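# Find cabinet drawers with broken interlocks and leave them open

## Task

A tool cabinet has four drawers with an interlock: when one drawer is pulled out, the other three should be locked shut. On one or more drawers the interlock piece has fallen off, and this cannot be seen while everything is closed. Work out which drawers are faulty. At the end every faulty drawer must stand pulled out by at least a hand's width, and every working drawer must be fully closed. This end state has to hold without a gripper holding anything in place.

## Robot and tools

Robot: two xArm6-style arms, left_arm and right_arm, each with six revolute joints and a parallel two-finger gripper. In the shared scene frame the origin sits on the table top midway between the arms, +x points out across the table, +z points up, and left_arm is on the +y side. The names left and right are labels only and do not match image sides. Base of left_arm: (-0.042, +0.271, 0) m, quat_wxyz (+0.999, 0, 0, +0.047). Base of right_arm: (+0.005, -0.279, 0) m, quat_wxyz (+1.000, 0, 0, +0.030).

execute_actions takes "actions": a list holding zero or one item, plus optional "pictures" (true/false; images come by default).
- Empty list: no new command, just the current state.
- Motion: {"rows": [[...]], "steps": n}, n from 1 to 15 (default 15), each step 1/30 s. Up to 15 rows; row k is used on step k, and the final row repeats if rows run out.
- Wait: {"steps": n} with no rows, n up to 300; returns when that many steps have elapsed since the previous result, thinking time included.
Every row is one flat list of 14 numbers covering both arms, even if one arm stays still: left_arm waist, shoulder, elbow, forearm roll, wrist pitch, wrist roll, opening, then right_arm in that same order. The six joint values are absolute target angles in radians, in the same terms as the Joint positions line, not offsets. Stated ranges per arm: waist -6.283..6.283, shoulder -2.059..2.094, elbow -3.927..0.192, forearm roll -6.283..6.283, wrist pitch -1.693..3.142, wrist roll -6.283..6.283. Opening is a scale from -1 (closed) to +1 (fully open, about 0.084 m between pads). A call is rejected, sending nothing, if a target exceeds a range end by over 0.010 rad and is also further out than that joint's last reading. True ends may differ from stated ones by up to 0.010 rad; asking beyond the true end just stops the joint there, and the result may report "joint sent to its limit" (possibly referring to an earlier, still-running action). No such message does not prove more travel is available.

Motion limits: joint targets move at most 3.14 rad/s, taking 0.16 s to accelerate, and an arm's joints are timed to arrive together. Each step the target is kept within 0.623 rad of the measured angle, and if the targets would carry the gripper over 70 mm from where it is measured, the whole arm's targets are pulled back. So large moves need several calls. Between calls, arms keep heading for the last row sent until motion has essentially stopped (a stalled push still counts as moving) or a step is HELD.

Gripper: fingers point along the gripper's +z and close along its y. end_effector_position is the point between the pads when shut, about 2 cm behind the fingertips; closing pushes the tips roughly 10 mm further along +z. To grip, keep commanding an opening clearly below grip_measured; lower means a firmer squeeze, up to about 24 N per pad. A fast close can hit harder. Repeating the grip_measured value gives a light hold on parts up to about 6 cm wide.

Result lines: the state line `left_arm: …` | `right_arm: …` gives each gripper's end_effector_position (m), end_effector_quat_wxyz and linear/angular velocities (m/s, rad/s) in the scene frame; reported positions can be off, more so at long reach. Joint positions and Joint velocities give each arm's six joints (rad, rad/s) then the pad gap (m, m/s). grip_measured is the measured opening on the command scale. Joint torques list each joint's total drive output, with per-arm offset, scale and noise; it is nonzero even with no contact. "joint command not followed" means the clearance check altered or blocked some joint targets; the rest of the row still ran. HELD marks steps where your row, fully or partly, was not sent. A TORQUE FAULT occurs when contact torque reaches a joint's load limit (waist 47, shoulder 47, elbow 28.2, forearm roll 28.2, wrist pitch 18.8, wrist roll 18.8 N m; held weight counts): the arm backs that joint off slightly, freezes for 10 s and drops the rest of the call. MOTOR HOT appears from 65 °C under sustained load; at 80 °C an OVER-TEMPERATURE FAULT brakes that arm until it cools.

Cameras (all 896x504): cam_head_left, cam_head_right, cam_high, cam_low, cam_left_wrist, cam_right_wrist; pictures arrive in that order. Calibration (intrinsics, distortion, world-to-camera transforms) was supplied and may be slightly off; wrist camera poses follow the arm's joint readings. zoom_image takes "camera" (one of those names) and "region" [x0, y0, x1, y1] in pixels of that camera's latest full image, origin top-left, at most 504x504, and returns a sharper close-up. read_manual with optional "section" (only "licences") returns licence text and moves nothing. finished_scene takes "scene", the current scene's number, ends it irrevocably and reports whether the goal was met; replying without any tool call ends everything.

Avoid: arms striking or pressing against each other (can end the scene), slamming drawers, hard shoves, knocking items over or dropping them, and leaving a drawer only held open by a gripper. Release and move clear before finishing, and check the images that drawers stay where they should.

Each tool is called by a JSON object that holds its "method" and its "body", one argument or row to a line.

## Session

{"method": "execute_actions", "body": {
  "actions": []
}}

Scene clock: 0.00 s of 6600.00 s.
left_arm: end_effector_position=(+0.2093, +0.2925, +0.3294) grip_measured=+1.00 end_effector_quat_wxyz=(+0.403, +0.320, +0.857, +0.037) end_effector_velocity=(+0.000, -0.000, +0.000) end_effector_angular_velocity=(-0.001, -0.000, -0.001) | right_arm: end_effector_position=(+0.0741, -0.4794, +0.2362) grip_measured=+1.00 end_effector_quat_wxyz=(-0.088, +0.941, -0.042, +0.325) end_effector_velocity=(+0.000, +0.000, -0.000) end_effector_angular_velocity=(+0.001, -0.001, +0.001)
Joint positions: left_arm=[ 0.546 -1.584 -0.201 -0.658  1.263 -1.753  0.084] | right_arm=[-1.991 -0.803 -0.423  0.559  1.637 -1.922  0.084]
Joint velocities: left_arm=[-0.     0.    -0.    -0.001  0.     0.     0.   ] | right_arm=[-0.    -0.     0.001  0.     0.001 -0.001  0.   ]
Joint torques (N m, as the arm reports them, + toward a larger angle): no reading
Motor temperatures (°C, as the motors report them): left_arm=[32 34 36 35 35 36] | right_arm=[35 35 32 32 41 32]

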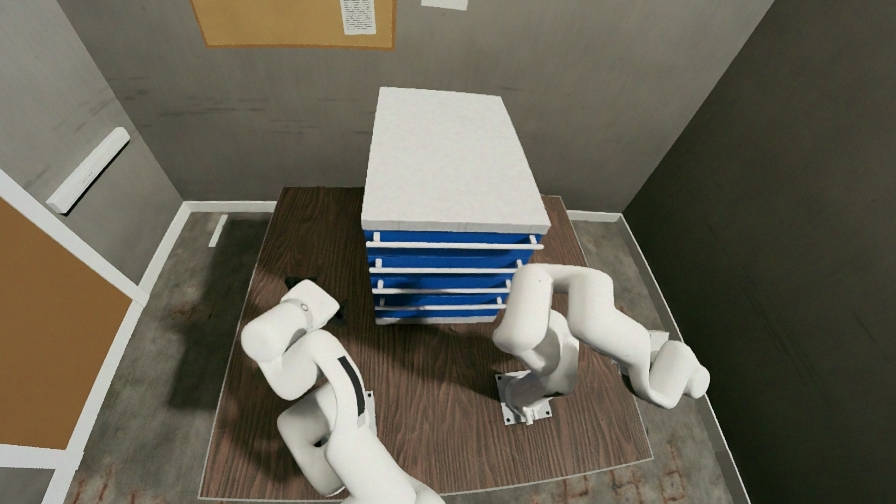

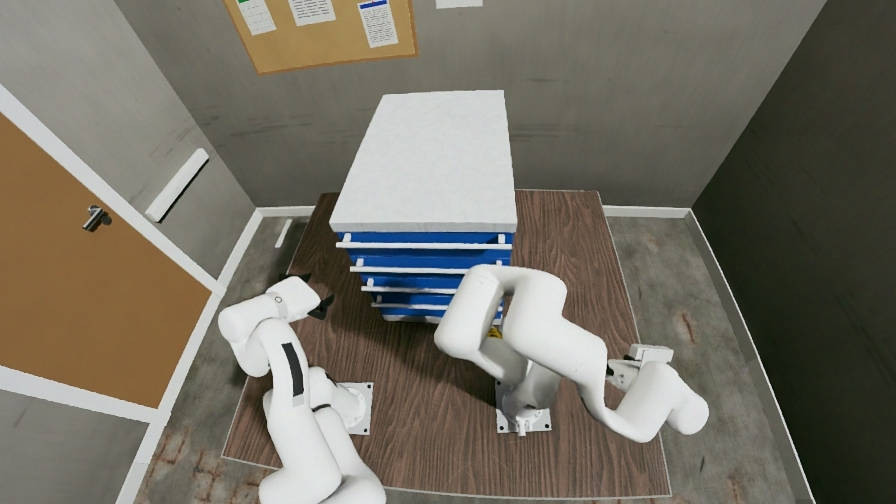

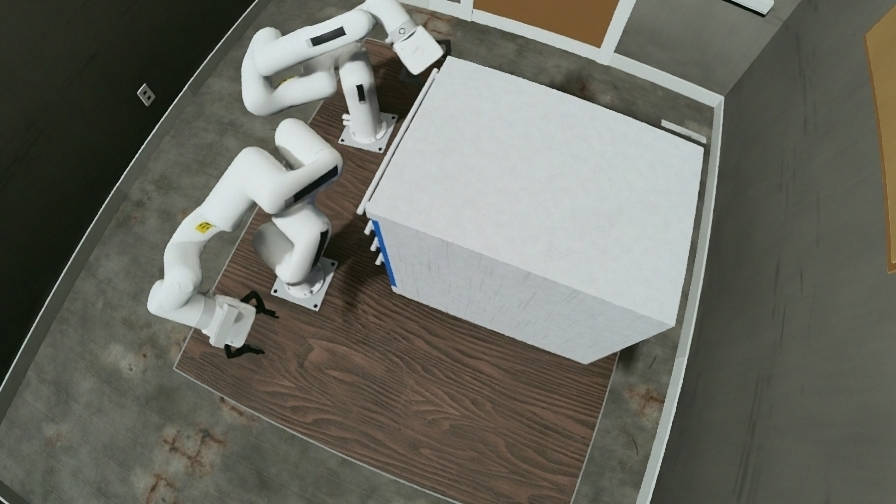

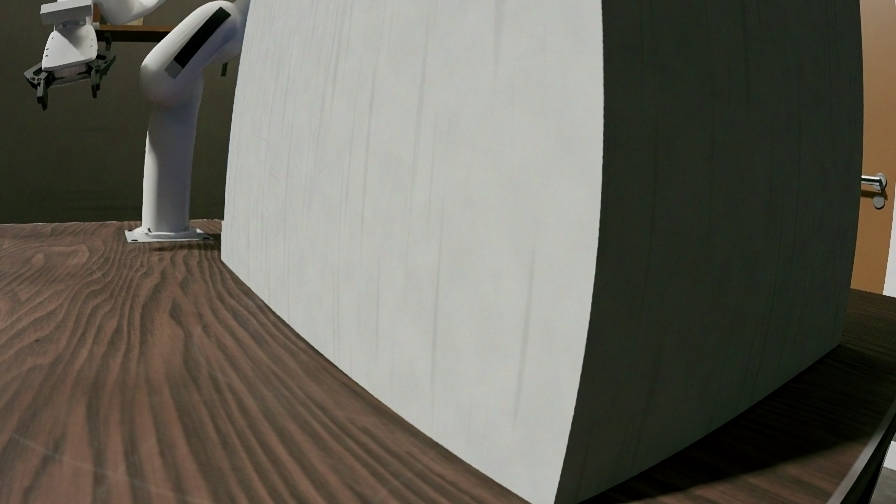

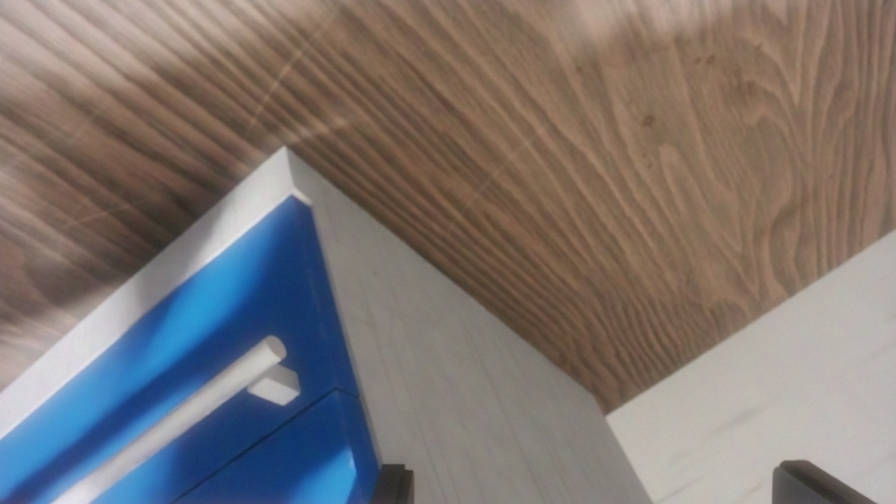

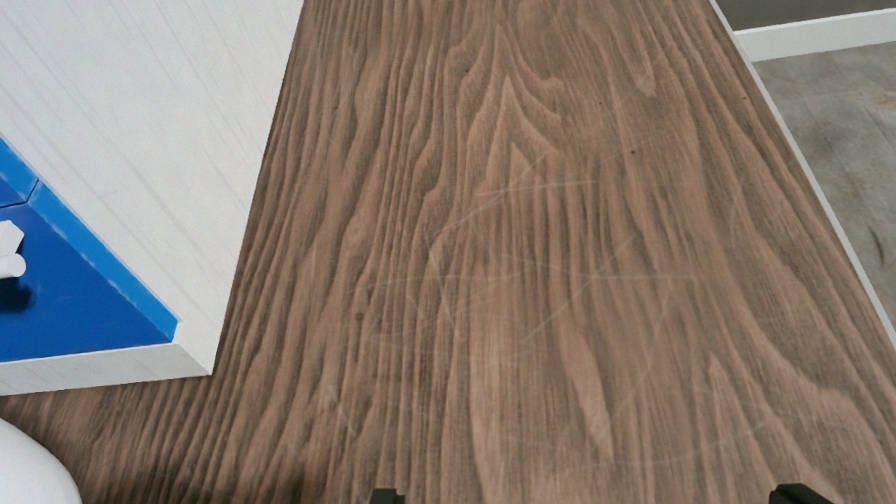

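{"method": "zoom_image", "body": {
  "camera": "cam_head_left",
  "region": [340, 200, 580, 340]
}}

{"method": "zoom_image", "body": {
  "camera": "cam_head_right",
  "region": [310, 200, 550, 340]
}}

{"method": "zoom_image", "body": {
  "camera": "cam_high",
  "region": [320, 30, 480, 310]
}}

Region (340, 200, 580, 340) of cam_head_left's 896x504 image, scaled by 2.100, with more detail than that image has; it fills the top 294 rows of this view, and the rest is white.

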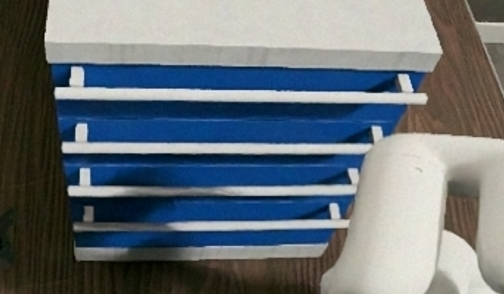

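Region (310, 200, 550, 340) of cam_head_right's 896x504 image, scaled by 2.100, with more detail than that image has; it fills the top 294 rows of this view, and the rest is white.

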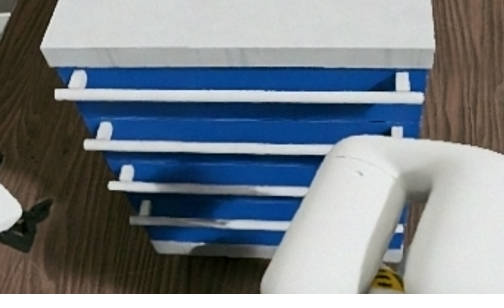

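Region (320, 30, 480, 310) of cam_high's 896x504 image, scaled by 1.800, with more detail than that image has; it fills the left 288 columns of this view, and the rest is white.

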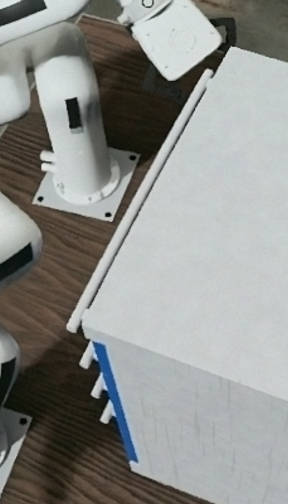

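{"method": "execute_actions", "body": {
  "actions": [
    {"rows": [[2.4, -0.5, -0.6, 0.3, 1.3, -3.0, 1, -3.0, -0.35, -0.6, -0.4, 1.95, -2.4, 1]], "steps": 15}
  ],
  "pictures": false
}}

{"method": "execute_actions", "body": {
  "actions": [
    {"steps": 20}
  ],
  "pictures": false
}}

{"method": "execute_actions", "body": {
  "actions": [
    {"rows": [[4.194, -0.080, -0.259, 1.168, 1.708, -4.402, 1, -4.055, -0.704, -0.6285, -1.368, 2.2635, -2.830, 1]], "steps": 15}
  ],
  "pictures": false
}}

{"method": "execute_actions", "body": {
  "actions": [
    {"steps": 30}
  ]
}}

Scene clock: 120.50 s of 6600.00 s.
left_arm: end_effector_position=(+0.1112, +0.4731, +0.2906) grip_measured=+1.00 end_effector_quat_wxyz=(+0.155, -0.098, +0.981, +0.060) end_effector_velocity=(-0.344, +0.294, -0.141) end_effector_angular_velocity=(-0.514, +0.973, +1.904) | right_arm: end_effector_position=(-0.0761, -0.3687, +0.2059) grip_measured=+1.00 end_effector_quat_wxyz=(-0.252, +0.921, -0.108, +0.277) end_effector_velocity=(-0.255, +0.340, +0.006) end_effector_angular_velocity=(+0.807, +0.016, -0.323)
Joint positions: left_arm=[ 1.004 -1.126 -0.425 -0.203  1.283 -2.212  0.084] | right_arm=[-2.494 -0.53  -0.529  0.061  1.825 -2.209  0.084]
Joint velocities: left_arm=[ 0.993  0.991 -0.31   0.895  0.029 -0.989 -0.   ] | right_arm=[-1.184  0.416 -0.167 -1.077  0.29  -0.442 -0.   ]
Joint torques (N m, as the arm reports them, + toward a larger angle): left_arm=[ -0.9    1.85 -22.01  -0.65  -1.52  -0.51] | right_arm=[ -2.52  -5.97 -14.5    0.41   0.34  -0.15]
Motor temperatures (°C, as the motors report them): left_arm=[32 34 41 35 35 36] | right_arm=[35 35 39 32 41 32]
Steps of this call (steps 1 to 90: nothing new was sent; then 117.00 s passed at rest; steps 91 to 105: all 15 steps of this action). Readings (joint positions):
91: left_arm=[0.546 -1.584 -0.201 -0.657 1.263 -1.754] | right_arm=[-1.991 -0.803 -0.423 0.559 1.638 -1.923]
92: left_arm=[0.554 -1.576 -0.207 -0.648 1.264 -1.764] | right_arm=[-1.999 -0.798 -0.426 0.550 1.643 -1.931]
94: left_arm=[0.616 -1.513 -0.247 -0.584 1.268 -1.829] | right_arm=[-2.063 -0.752 -0.446 0.485 1.676 -1.981]
98: left_arm=[0.770 -1.361 -0.334 -0.434 1.275 -1.978] | right_arm=[-2.226 -0.645 -0.484 0.323 1.745 -2.088]
105: the state above

Scene clock: 121.17 s of 6600.00 s.
left_arm: end_effector_position=(-0.1572, +0.5209, +0.2237) grip_measured=+1.00 end_effector_quat_wxyz=(-0.093, -0.662, +0.743, +0.000) end_effector_velocity=(-0.386, -0.149, -0.049) end_effector_angular_velocity=(-0.275, +0.248, +1.662) | right_arm: end_effector_position=(-0.1313, -0.2030, +0.2333) grip_measured=+1.00 end_effector_quat_wxyz=(-0.389, +0.836, -0.206, +0.329) end_effector_velocity=(-0.000, +0.004, +0.001) end_effector_angular_velocity=(+0.007, -0.005, -0.003)
Joint positions: left_arm=[ 1.767 -0.656 -0.556  0.176  1.296 -2.791  0.084] | right_arm=[-2.998 -0.351 -0.6   -0.398  1.95  -2.4    0.084]
Joint velocities: left_arm=[ 1.277  0.371 -0.104  0.296  0.009 -0.496  0.   ] | right_arm=[-0.011  0.005 -0.002 -0.012  0.002 -0.005 -0.   ]
Joint torques (N m, as the arm reports them, + toward a larger angle): left_arm=[ -0.01  -9.44 -22.56   0.33  -0.82  -0.39] | right_arm=[ -2.21  -8.24 -13.88   0.02   0.65  -0.25]
Motor temperatures (°C, as the motors report them): left_arm=[32 34 41 35 35 36] | right_arm=[35 35 39 32 41 32]
Steps of this call (steps 1 to 20: the robot went on to your last target). Readings (joint positions):
1: left_arm=[1.037 -1.093 -0.435 -0.174 1.284 -2.245] | right_arm=[-2.534 -0.516 -0.535 0.025 1.835 -2.224]
2: left_arm=[1.071 -1.060 -0.445 -0.146 1.285 -2.279] | right_arm=[-2.574 -0.502 -0.541 -0.011 1.844 -2.239]
4: left_arm=[1.140 -0.994 -0.462 -0.094 1.287 -2.347] | right_arm=[-2.653 -0.474 -0.552 -0.083 1.864 -2.269]
8: left_arm=[1.284 -0.880 -0.494 -0.003 1.290 -2.490] | right_arm=[-2.812 -0.417 -0.574 -0.228 1.903 -2.329]
20: the state above

Scene clock: 121.67 s of 6600.00 s.
left_arm: end_effector_position=(-0.2472, +0.3220, +0.1515) grip_measured=+1.00 end_effector_quat_wxyz=(+0.354, +0.784, -0.476, +0.182) end_effector_velocity=(-0.097, -0.455, -0.026) end_effector_angular_velocity=(-1.291, +0.577, +1.046) | right_arm: end_effector_position=(-0.0601, -0.0659, +0.3456) grip_measured=+1.00 end_effector_quat_wxyz=(-0.461, +0.741, -0.324, +0.365) end_effector_velocity=(+0.270, +0.222, +0.258) end_effector_angular_velocity=(+0.709, -0.270, -0.749)
Joint positions: left_arm=[ 2.175 -0.387 -0.425  0.535  1.481 -3.16   0.084] | right_arm=[-3.448 -0.547 -0.616 -0.848  2.123 -2.637  0.084]
Joint velocities: left_arm=[ 0.916  0.498  0.27   0.916  0.365 -0.914  0.   ] | right_arm=[-1.08  -0.307 -0.025 -1.02   0.274 -0.375  0.   ]
Joint torques (N m, as the arm reports them, + toward a larger angle): left_arm=[  0.24 -11.6  -18.59   0.58   0.7   -0.29] | right_arm=[ -2.96  -6.09 -14.63  -0.56   0.84  -0.3 ]
Motor temperatures (°C, as the motors report them): left_arm=[32 34 41 35 35 36] | right_arm=[35 35 39 32 41 32]
Steps of this call (steps 1 to 15: all 15 steps of this action). Readings (joint positions):
1: left_arm=[1.810 -0.644 -0.559 0.185 1.296 -2.808] | right_arm=[-2.999 -0.351 -0.600 -0.399 1.950 -2.400]
2: left_arm=[1.846 -0.629 -0.560 0.200 1.300 -2.827] | right_arm=[-3.007 -0.356 -0.600 -0.408 1.955 -2.407]
4: left_arm=[1.889 -0.589 -0.539 0.246 1.331 -2.872] | right_arm=[-3.067 -0.389 -0.601 -0.469 1.985 -2.449]
8: left_arm=[1.982 -0.511 -0.493 0.340 1.389 -2.966] | right_arm=[-3.205 -0.460 -0.609 -0.607 2.046 -2.532]
15: the state above

Scene clock: 122.67 s of 6600.00 s.
left_arm: end_effector_position=(-0.0565, +0.0031, +0.1815) grip_measured=+1.00 end_effector_quat_wxyz=(+0.595, +0.667, +0.283, +0.348) end_effector_velocity=(+0.421, -0.043, +0.012) end_effector_angular_velocity=(-0.413, +0.116, +1.458) | right_arm: end_effector_position=(+0.1193, -0.0496, +0.4896) grip_measured=+1.00 end_effector_quat_wxyz=(+0.500, -0.500, +0.500, -0.500) end_effector_velocity=(+0.001, -0.001, +0.001) end_effector_angular_velocity=(+0.002, -0.001, -0.005)
Joint positions: left_arm=[ 3.513 -0.104 -0.272  1.118  1.69  -4.246  0.084] | right_arm=[-4.054 -0.704 -0.628 -1.368  2.263 -2.83   0.084]
Joint velocities: left_arm=[ 1.56   0.072  0.041  0.154  0.055 -0.478  0.   ] | right_arm=[-0.003 -0.002 -0.001 -0.002  0.002 -0.001  0.   ]
Joint torques (N m, as the arm reports them, + toward a larger angle): left_arm=[ -0.91 -11.54 -11.19   0.5    2.14  -0.17] | right_arm=[ -2.11  -3.6  -15.36  -1.36   0.51  -0.2 ]
Motor temperatures (°C, as the motors report them): left_arm=[32 34 41 35 35 36] | right_arm=[35 35 39 32 41 32]
Steps of this call (steps 1 to 30: the robot went on to your last target). Readings (joint positions):
1: left_arm=[2.206 -0.371 -0.416 0.566 1.493 -3.191] | right_arm=[-3.485 -0.557 -0.617 -0.882 2.132 -2.650]
2: left_arm=[2.238 -0.355 -0.408 0.598 1.505 -3.223] | right_arm=[-3.522 -0.567 -0.618 -0.914 2.141 -2.662]
4: left_arm=[2.305 -0.324 -0.391 0.662 1.528 -3.290] | right_arm=[-3.598 -0.586 -0.619 -0.979 2.158 -2.686]
8: left_arm=[2.453 -0.266 -0.360 0.781 1.570 -3.438] | right_arm=[-3.749 -0.625 -0.622 -1.107 2.193 -2.733]
30: the state above
camera_calibration (this result's frames):
cam_left_wrist: T_world_to_cam=[[-0.0331309, -0.135518, 0.990221, -0.150101], [-0.60759, -0.783932, -0.127615, 0.053119], [0.79356, -0.605876, -0.0563671, 0.188744], [0, 0, 0, 1]] pos_world=[-0.122478, 0.135656, 0.166051]
cam_right_wrist: T_world_to_cam=[[-0.0125625, -0.00947891, -0.999876, 0.52222], [0.00348916, 0.999949, -0.00952343, 0.119564], [0.999915, -0.00360837, -0.0125288, 0.0194286], [0, 0, 0, 1]] pos_world=[-0.0132837, -0.114538, 0.523537]

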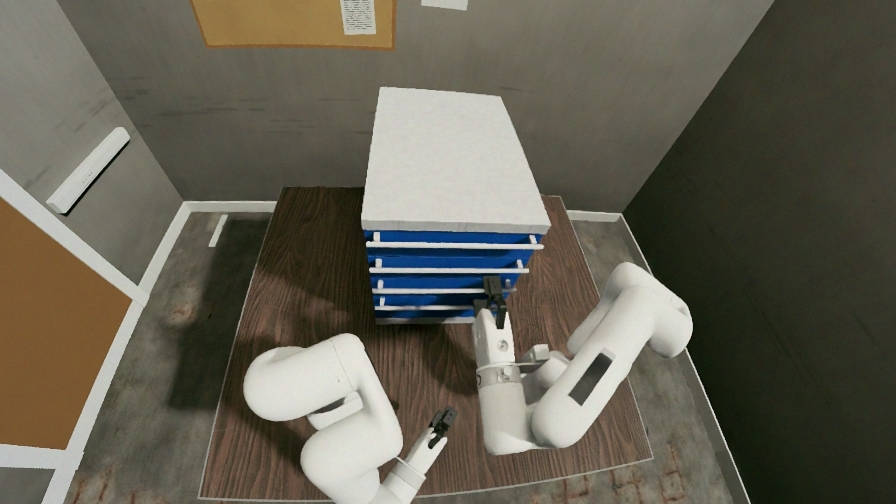

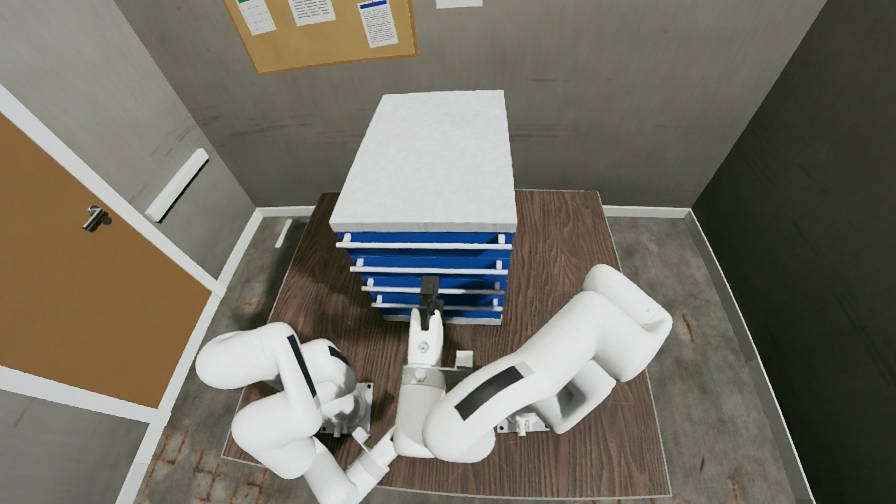

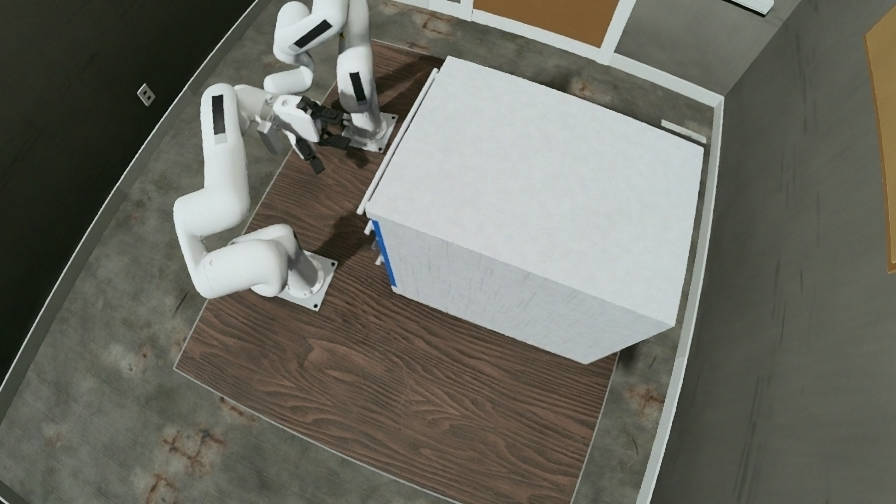

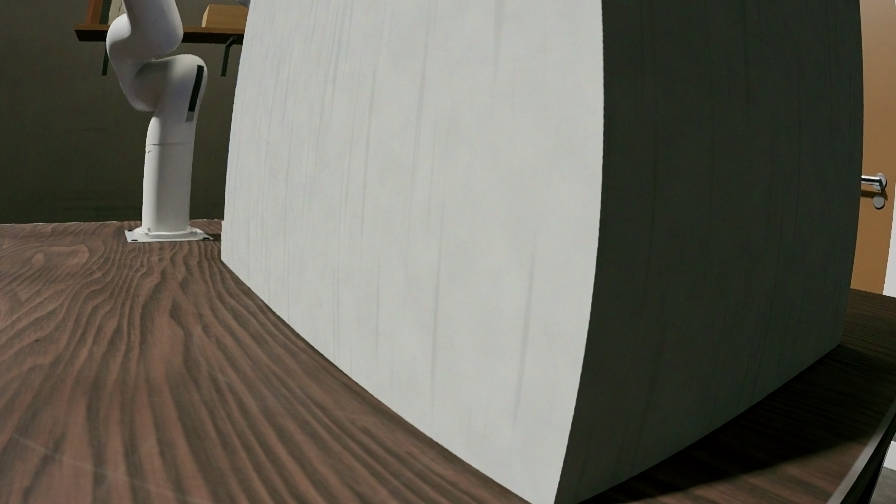

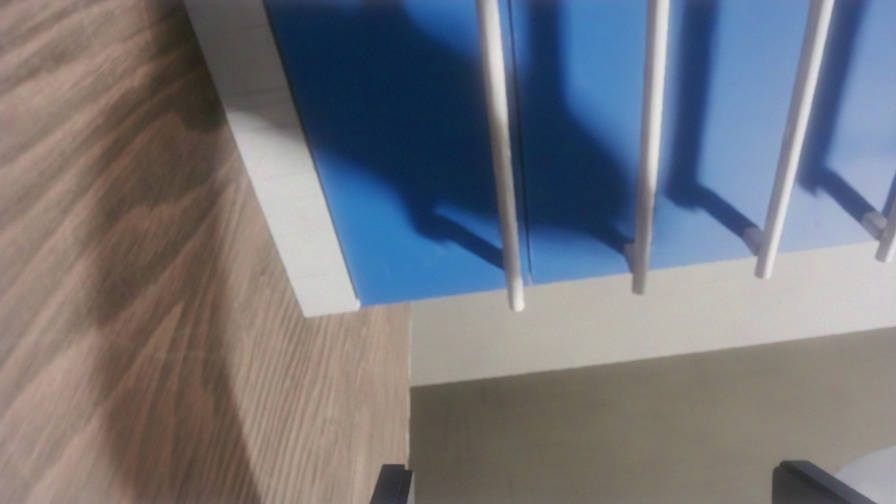

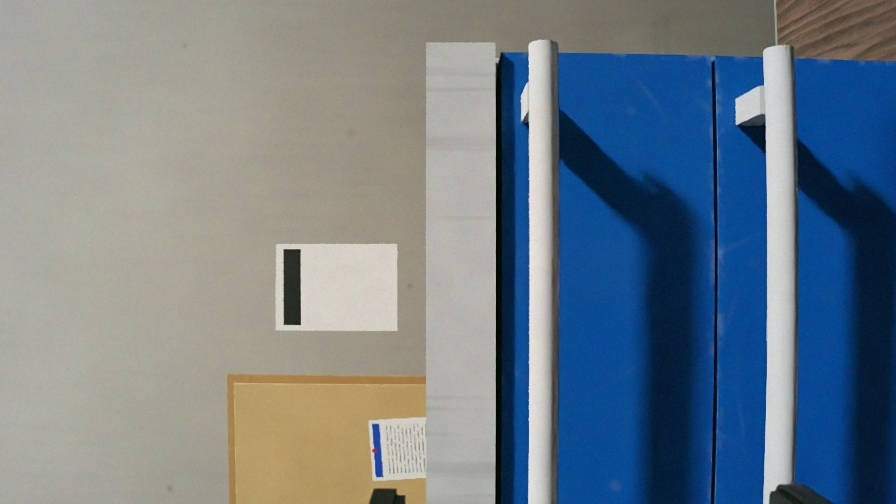

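{"method": "execute_actions", "body": {
  "actions": []
}}

Scene clock: 126.40 s of 6600.00 s.
left_arm: end_effector_position=(+0.1198, +0.0491, +0.1852) grip_measured=+1.00 end_effector_quat_wxyz=(+0.500, +0.500, +0.500, +0.500) end_effector_velocity=(+0.000, -0.000, -0.000) end_effector_angular_velocity=(+0.000, +0.000, +0.000) | right_arm: end_effector_position=(+0.1194, -0.0497, +0.4897) grip_measured=+1.00 end_effector_quat_wxyz=(+0.500, -0.500, +0.500, -0.500) end_effector_velocity=(-0.000, +0.000, -0.000) end_effector_angular_velocity=(-0.000, -0.001, +0.000)
Joint positions: left_arm=[ 4.194 -0.08  -0.259  1.168  1.708 -4.402  0.084] | right_arm=[-4.055 -0.704 -0.629 -1.368  2.263 -2.83   0.084]
Joint velocities: left_arm=[ 0.     0.001 -0.     0.    -0.001 -0.     0.   ] | right_arm=[ 0.     0.     0.001 -0.001  0.    -0.     0.   ]
Joint torques (N m, as the arm reports them, + toward a larger angle): left_arm=[ -1.08 -11.43 -11.36   0.51   2.43  -0.17] | right_arm=[ -2.2   -3.52 -15.28  -1.44   0.54  -0.27]
Motor temperatures (°C, as the motors report them): left_arm=[32 34 40 35 35 36] | right_arm=[35 35 39 32 41 32]
Steps of this call (steps 1 to 45: the robot went on to your last target; steps 46 to 110: nothing new was sent; then 0.07 s passed at rest). Readings (joint positions):
1: left_arm=[3.565 -0.102 -0.271 1.123 1.692 -4.261] | right_arm=[-4.055 -0.704 -0.628 -1.368 2.263 -2.830]
2: left_arm=[3.618 -0.100 -0.270 1.127 1.693 -4.275] | right_arm=[-4.055 -0.704 -0.628 -1.368 2.263 -2.830]
4: left_arm=[3.722 -0.096 -0.268 1.135 1.696 -4.299] | right_arm=[-4.055 -0.704 -0.628 -1.368 2.263 -2.830]
8: left_arm=[3.931 -0.089 -0.264 1.149 1.701 -4.345] | right_arm=[-4.055 -0.704 -0.628 -1.368 2.263 -2.830]
110: the state above
All arms were judged still, so your last target was given up. Only a new action makes them travel on or press farther. Fingers that are still opening or closing keep moving.
camera_calibration (this result's frames):
cam_left_wrist: T_world_to_cam=[[0.00572277, 0.000603247, 0.999983, -0.154823], [-0.0129788, -0.999916, 0.000677482, 0.112387], [0.999899, -0.0129825, -0.00571446, 0.0137315], [0, 0, 0, 1]] pos_world=[-0.0113854, 0.11265, 0.154822]
cam_right_wrist: T_world_to_cam=[[-0.0126145, -0.00907025, -0.999879, 0.522368], [0.00411606, 0.99995, -0.00912281, 0.119408], [0.999912, -0.00423065, -0.0125765, 0.0192448], [0, 0, 0, 1]] pos_world=[-0.0131452, -0.114583, 0.523637]

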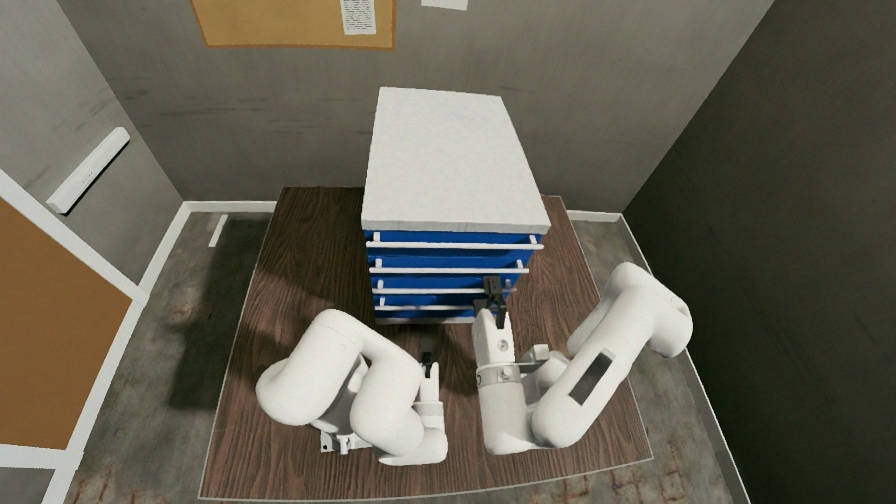

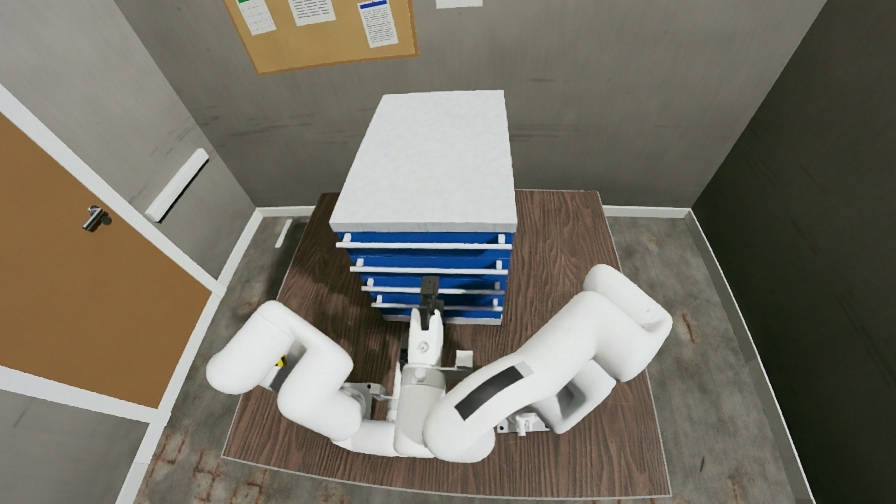

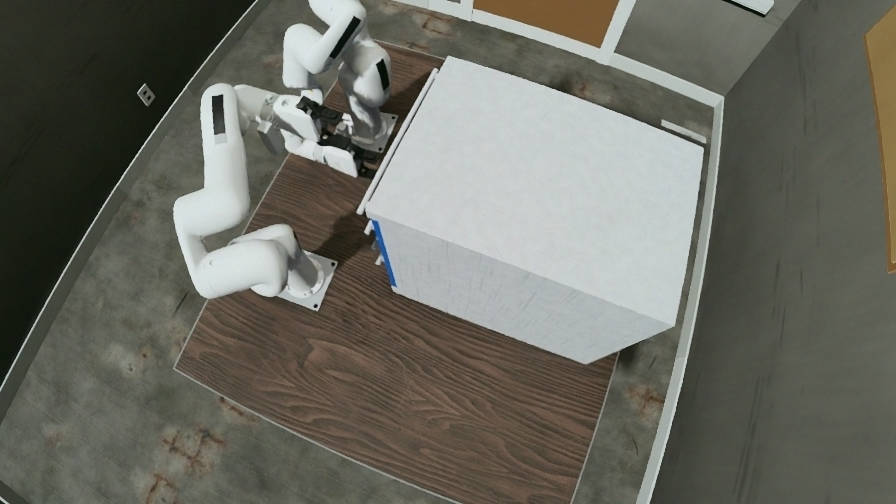

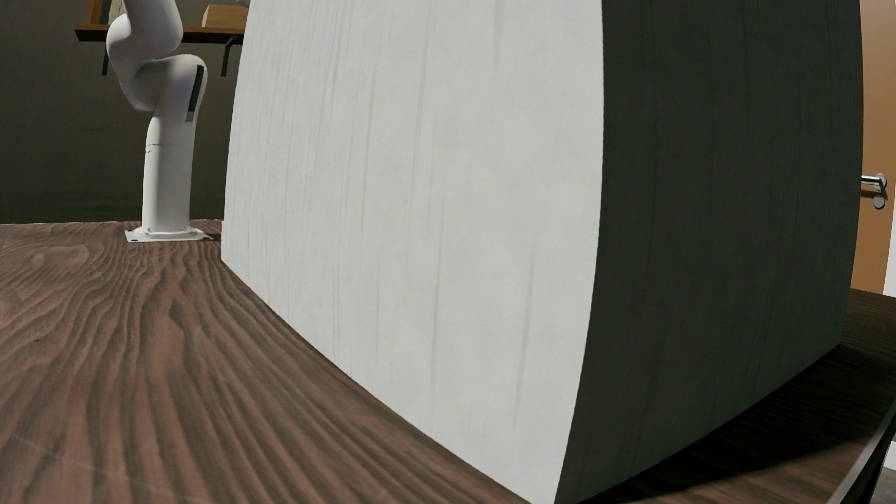

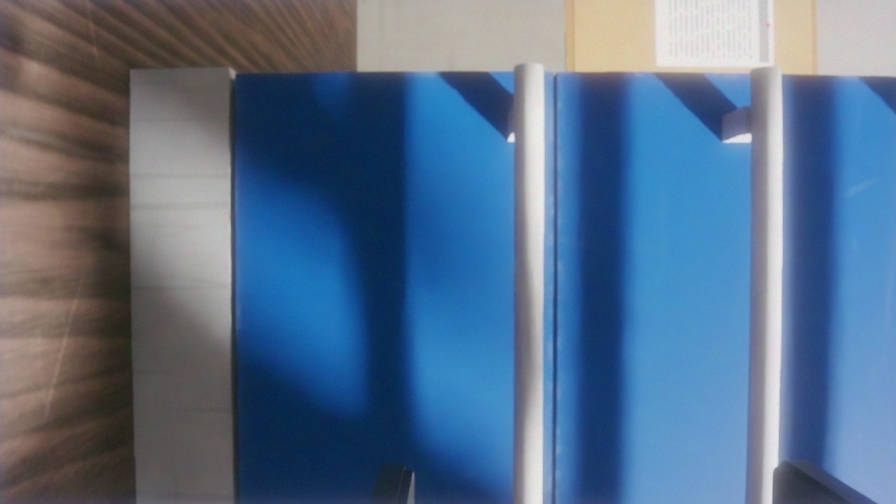

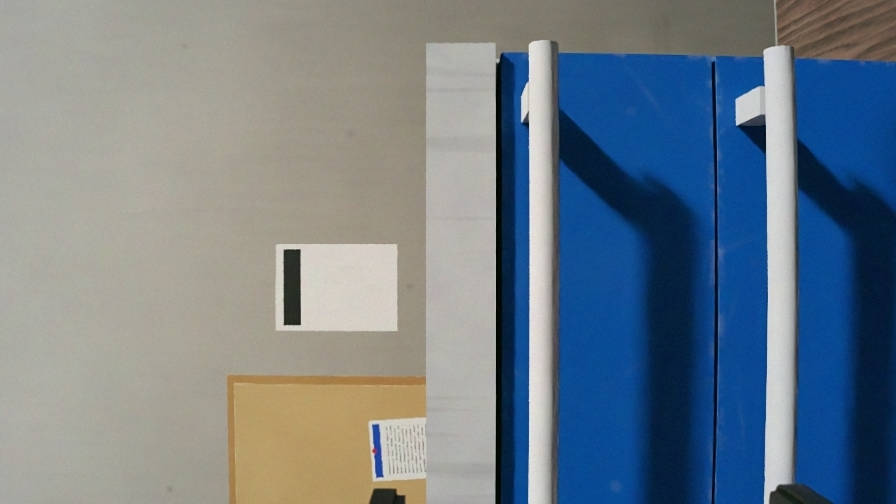

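{"method": "execute_actions", "body": {
  "actions": [
    {"rows": [[4.3248, -0.1233, -0.2174, 1.2932, 1.6676, -4.3853, 1, -4.1731, -0.7812, -0.5579, -1.4152, 2.1520, -2.8632, 1],[4.3248, -0.1233, -0.2174, 1.2932, 1.6676, -4.3853, 1, -4.1731, -0.7812, -0.5579, -1.4152, 2.1520, -2.8632, 1],[4.3248, -0.1233, -0.2174, 1.2932, 1.6676, -4.3853, 1, -4.1731, -0.7812, -0.5579, -1.4152, 2.1520, -2.8632, 1],[4.3248, -0.1233, -0.2174, 1.2932, 1.6676, -4.3853, 1, -4.1731, -0.7812, -0.5579, -1.4152, 2.1520, -2.8632, 1],[4.3248, -0.1233, -0.2174, 1.2932, 1.6676, -4.3853, 1, -4.1731, -0.7812, -0.5579, -1.4152, 2.1520, -2.8632, 1],[4.3248, -0.1233, -0.2174, 1.2932, 1.6676, -4.3853, 1, -4.1731, -0.7812, -0.5579, -1.4152, 2.1520, -2.8632, 1],[4.5192, -0.1497, -0.1873, 1.4772, 1.6036, -4.3770, 1, -4.3666, -0.8680, -0.5030, -1.4858, 1.9678, -2.9246, 1]], "steps": 15}
  ],
  "pictures": false
}}

{"method": "execute_actions", "body": {
  "actions": [
    {"steps": 12}
  ]
}}

Scene clock: 146.47 s of 6600.00 s.
left_arm: end_effector_position=(+0.1888, +0.0502, +0.1870) grip_measured=+1.00 end_effector_quat_wxyz=(+0.500, +0.499, +0.500, +0.501) end_effector_velocity=(+0.020, -0.004, -0.002) end_effector_angular_velocity=(+0.005, +0.009, -0.025) | right_arm: end_effector_position=(+0.1885, -0.0502, +0.4836) grip_measured=+1.00 end_effector_quat_wxyz=(+0.500, -0.499, +0.501, -0.500) end_effector_velocity=(+0.019, +0.008, -0.002) end_effector_angular_velocity=(-0.024, -0.011, +0.035)
Joint positions: left_arm=[ 4.513 -0.149 -0.188  1.469  1.607 -4.377  0.084] | right_arm=[-4.36  -0.866 -0.506 -1.483  1.977 -2.922  0.084]
Joint velocities: left_arm=[ 0.108 -0.014  0.016  0.123 -0.052  0.007  0.   ] | right_arm=[-0.112 -0.043  0.04  -0.048 -0.141 -0.046  0.   ]
Joint torques (N m, as the arm reports them, + toward a larger angle): left_arm=[ -4.27 -10.3  -12.49   0.34   2.47  -0.16] | right_arm=[  0.35  -0.17 -16.05  -1.23   0.1   -0.64]
Motor temperatures (°C, as the motors report them): left_arm=[32 34 39 35 35 36] | right_arm=[35 35 39 33 41 32]
Steps of this call (steps 1 to 90: nothing new was sent; then 16.57 s passed at rest; steps 91 to 105: all 15 steps of this action). Readings (joint positions):
91: left_arm=[4.195 -0.080 -0.259 1.169 1.708 -4.402] | right_arm=[-4.056 -0.704 -0.628 -1.368 2.263 -2.830]
92: left_arm=[4.202 -0.083 -0.256 1.177 1.704 -4.401] | right_arm=[-4.064 -0.709 -0.623 -1.372 2.253 -2.833]
94: left_arm=[4.256 -0.101 -0.240 1.229 1.688 -4.394] | right_arm=[-4.113 -0.742 -0.593 -1.392 2.207 -2.847]
98: left_arm=[4.328 -0.123 -0.217 1.296 1.666 -4.386] | right_arm=[-4.177 -0.782 -0.558 -1.416 2.148 -2.865]
105: the state above

Scene clock: 146.87 s of 6600.00 s.
left_arm: end_effector_position=(+0.1898, +0.0496, +0.1869) grip_measured=+1.00 end_effector_quat_wxyz=(+0.500, +0.500, +0.500, +0.500) end_effector_velocity=(+0.001, -0.000, +0.001) end_effector_angular_velocity=(-0.002, -0.001, +0.001) | right_arm: end_effector_position=(+0.1894, -0.0494, +0.4833) grip_measured=+1.00 end_effector_quat_wxyz=(+0.500, -0.500, +0.500, -0.500) end_effector_velocity=(+0.001, -0.001, +0.000) end_effector_angular_velocity=(+0.002, +0.001, -0.003)
Joint positions: left_arm=[ 4.519 -0.15  -0.187  1.477  1.604 -4.377  0.084] | right_arm=[-4.366 -0.868 -0.503 -1.486  1.968 -2.925  0.084]
Joint velocities: left_arm=[ 0.003 -0.001 -0.     0.002  0.     0.     0.   ] | right_arm=[-0.002 -0.001 -0.    -0.     0.001  0.     0.   ]
Joint torques (N m, as the arm reports them, + toward a larger angle): left_arm=[ -1.05 -10.95 -12.27   0.75   2.34  -0.18] | right_arm=[ -2.16  -1.85 -15.95  -1.67   0.37  -0.44]
Motor temperatures (°C, as the motors report them): left_arm=[32 34 39 35 35 36] | right_arm=[35 35 39 33 41 32]
Steps of this call (steps 1 to 12: the robot went on to your last target). Readings (joint positions):
1: left_arm=[4.515 -0.149 -0.188 1.472 1.606 -4.377] | right_arm=[-4.363 -0.866 -0.505 -1.484 1.973 -2.923]
2: left_arm=[4.517 -0.149 -0.188 1.474 1.605 -4.377] | right_arm=[-4.364 -0.867 -0.504 -1.485 1.971 -2.924]
4: left_arm=[4.517 -0.149 -0.188 1.476 1.604 -4.377] | right_arm=[-4.365 -0.867 -0.503 -1.485 1.969 -2.924]
8: left_arm=[4.518 -0.150 -0.187 1.477 1.604 -4.377] | right_arm=[-4.366 -0.867 -0.503 -1.486 1.968 -2.924]
12: the state above
camera_calibration (this result's frames):
cam_left_wrist: T_world_to_cam=[[0.00558511, 0.000136081, 0.999984, -0.156855], [-0.0132263, -0.999913, 0.000209942, 0.113969], [0.999897, -0.0132272, -0.00558282, -0.0562602], [0, 0, 0, 1]] pos_world=[0.0586378, 0.113236, 0.156514]
cam_right_wrist: T_world_to_cam=[[-0.0127167, -0.00907985, -0.999878, 0.516901], [0.00384793, 0.999951, -0.00912945, 0.118826], [0.999912, -0.00396356, -0.0126811, -0.0506882], [0, 0, 0, 1]] pos_world=[0.0567998, -0.114327, 0.51728]

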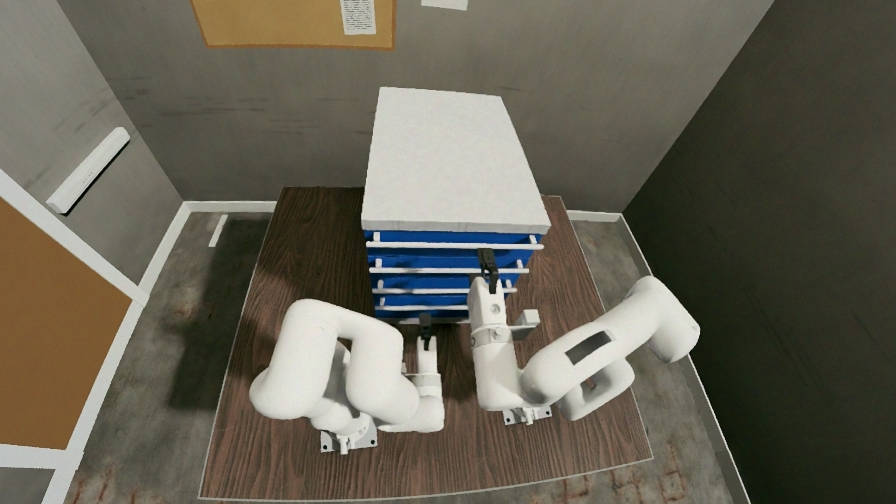

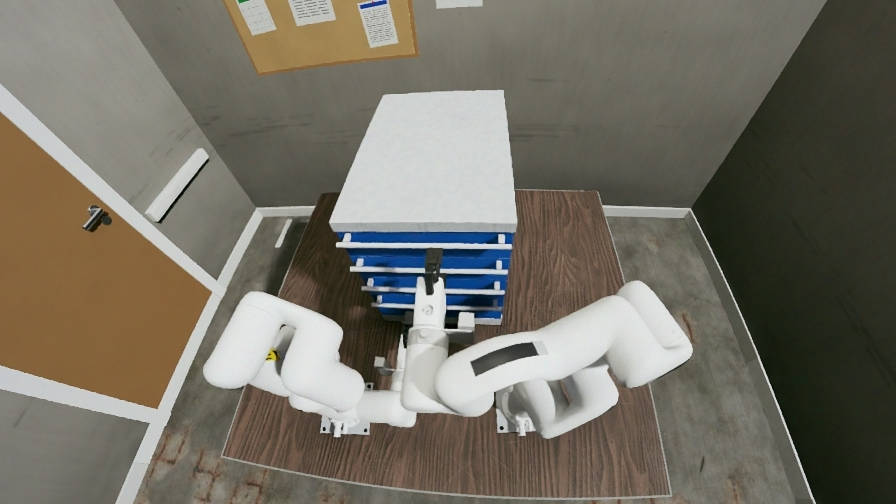

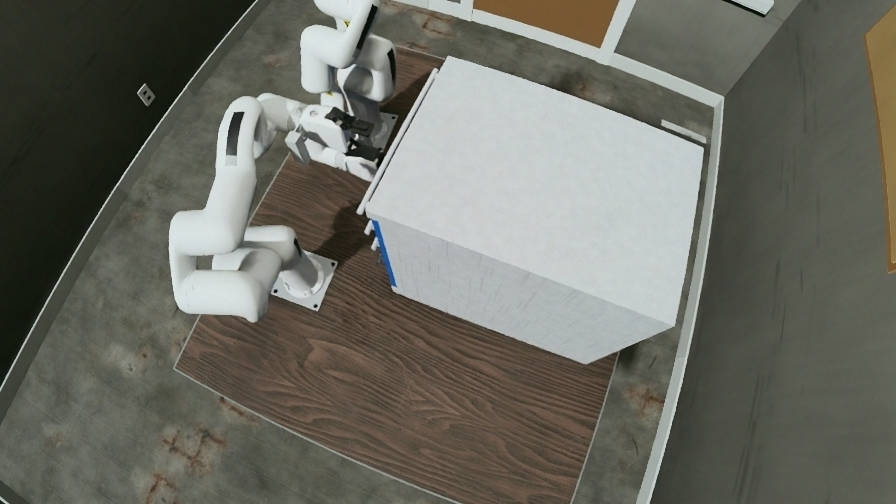

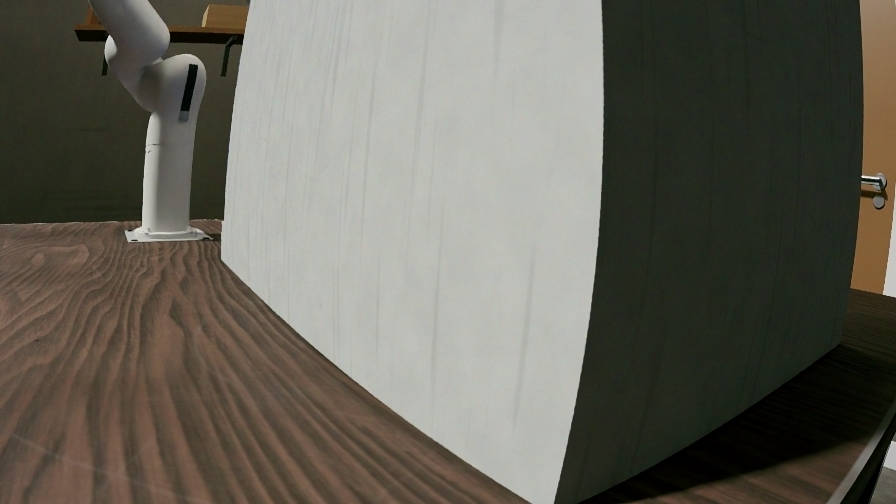

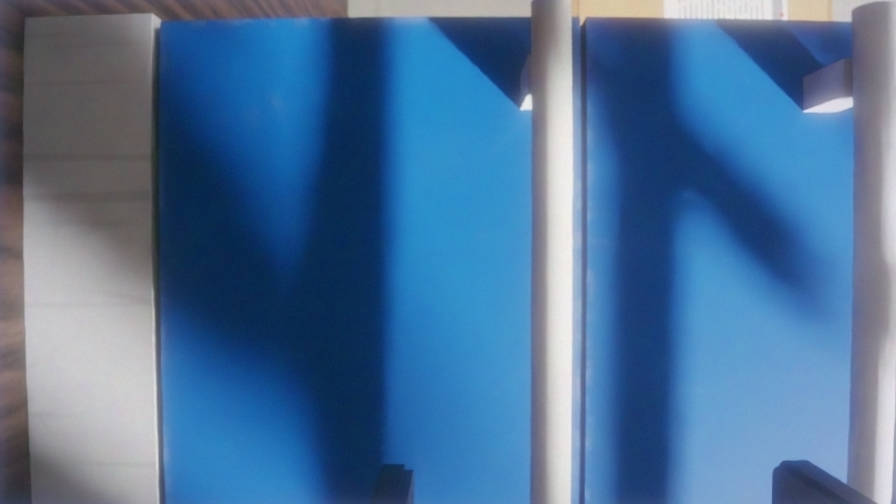

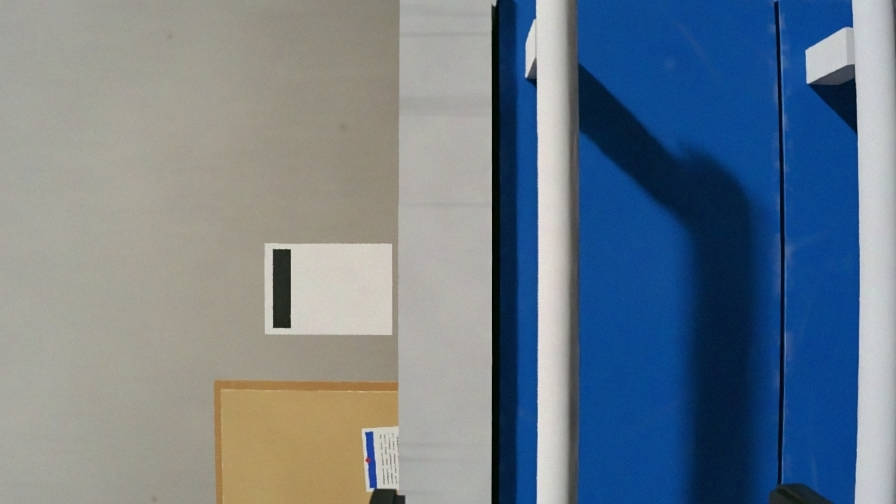

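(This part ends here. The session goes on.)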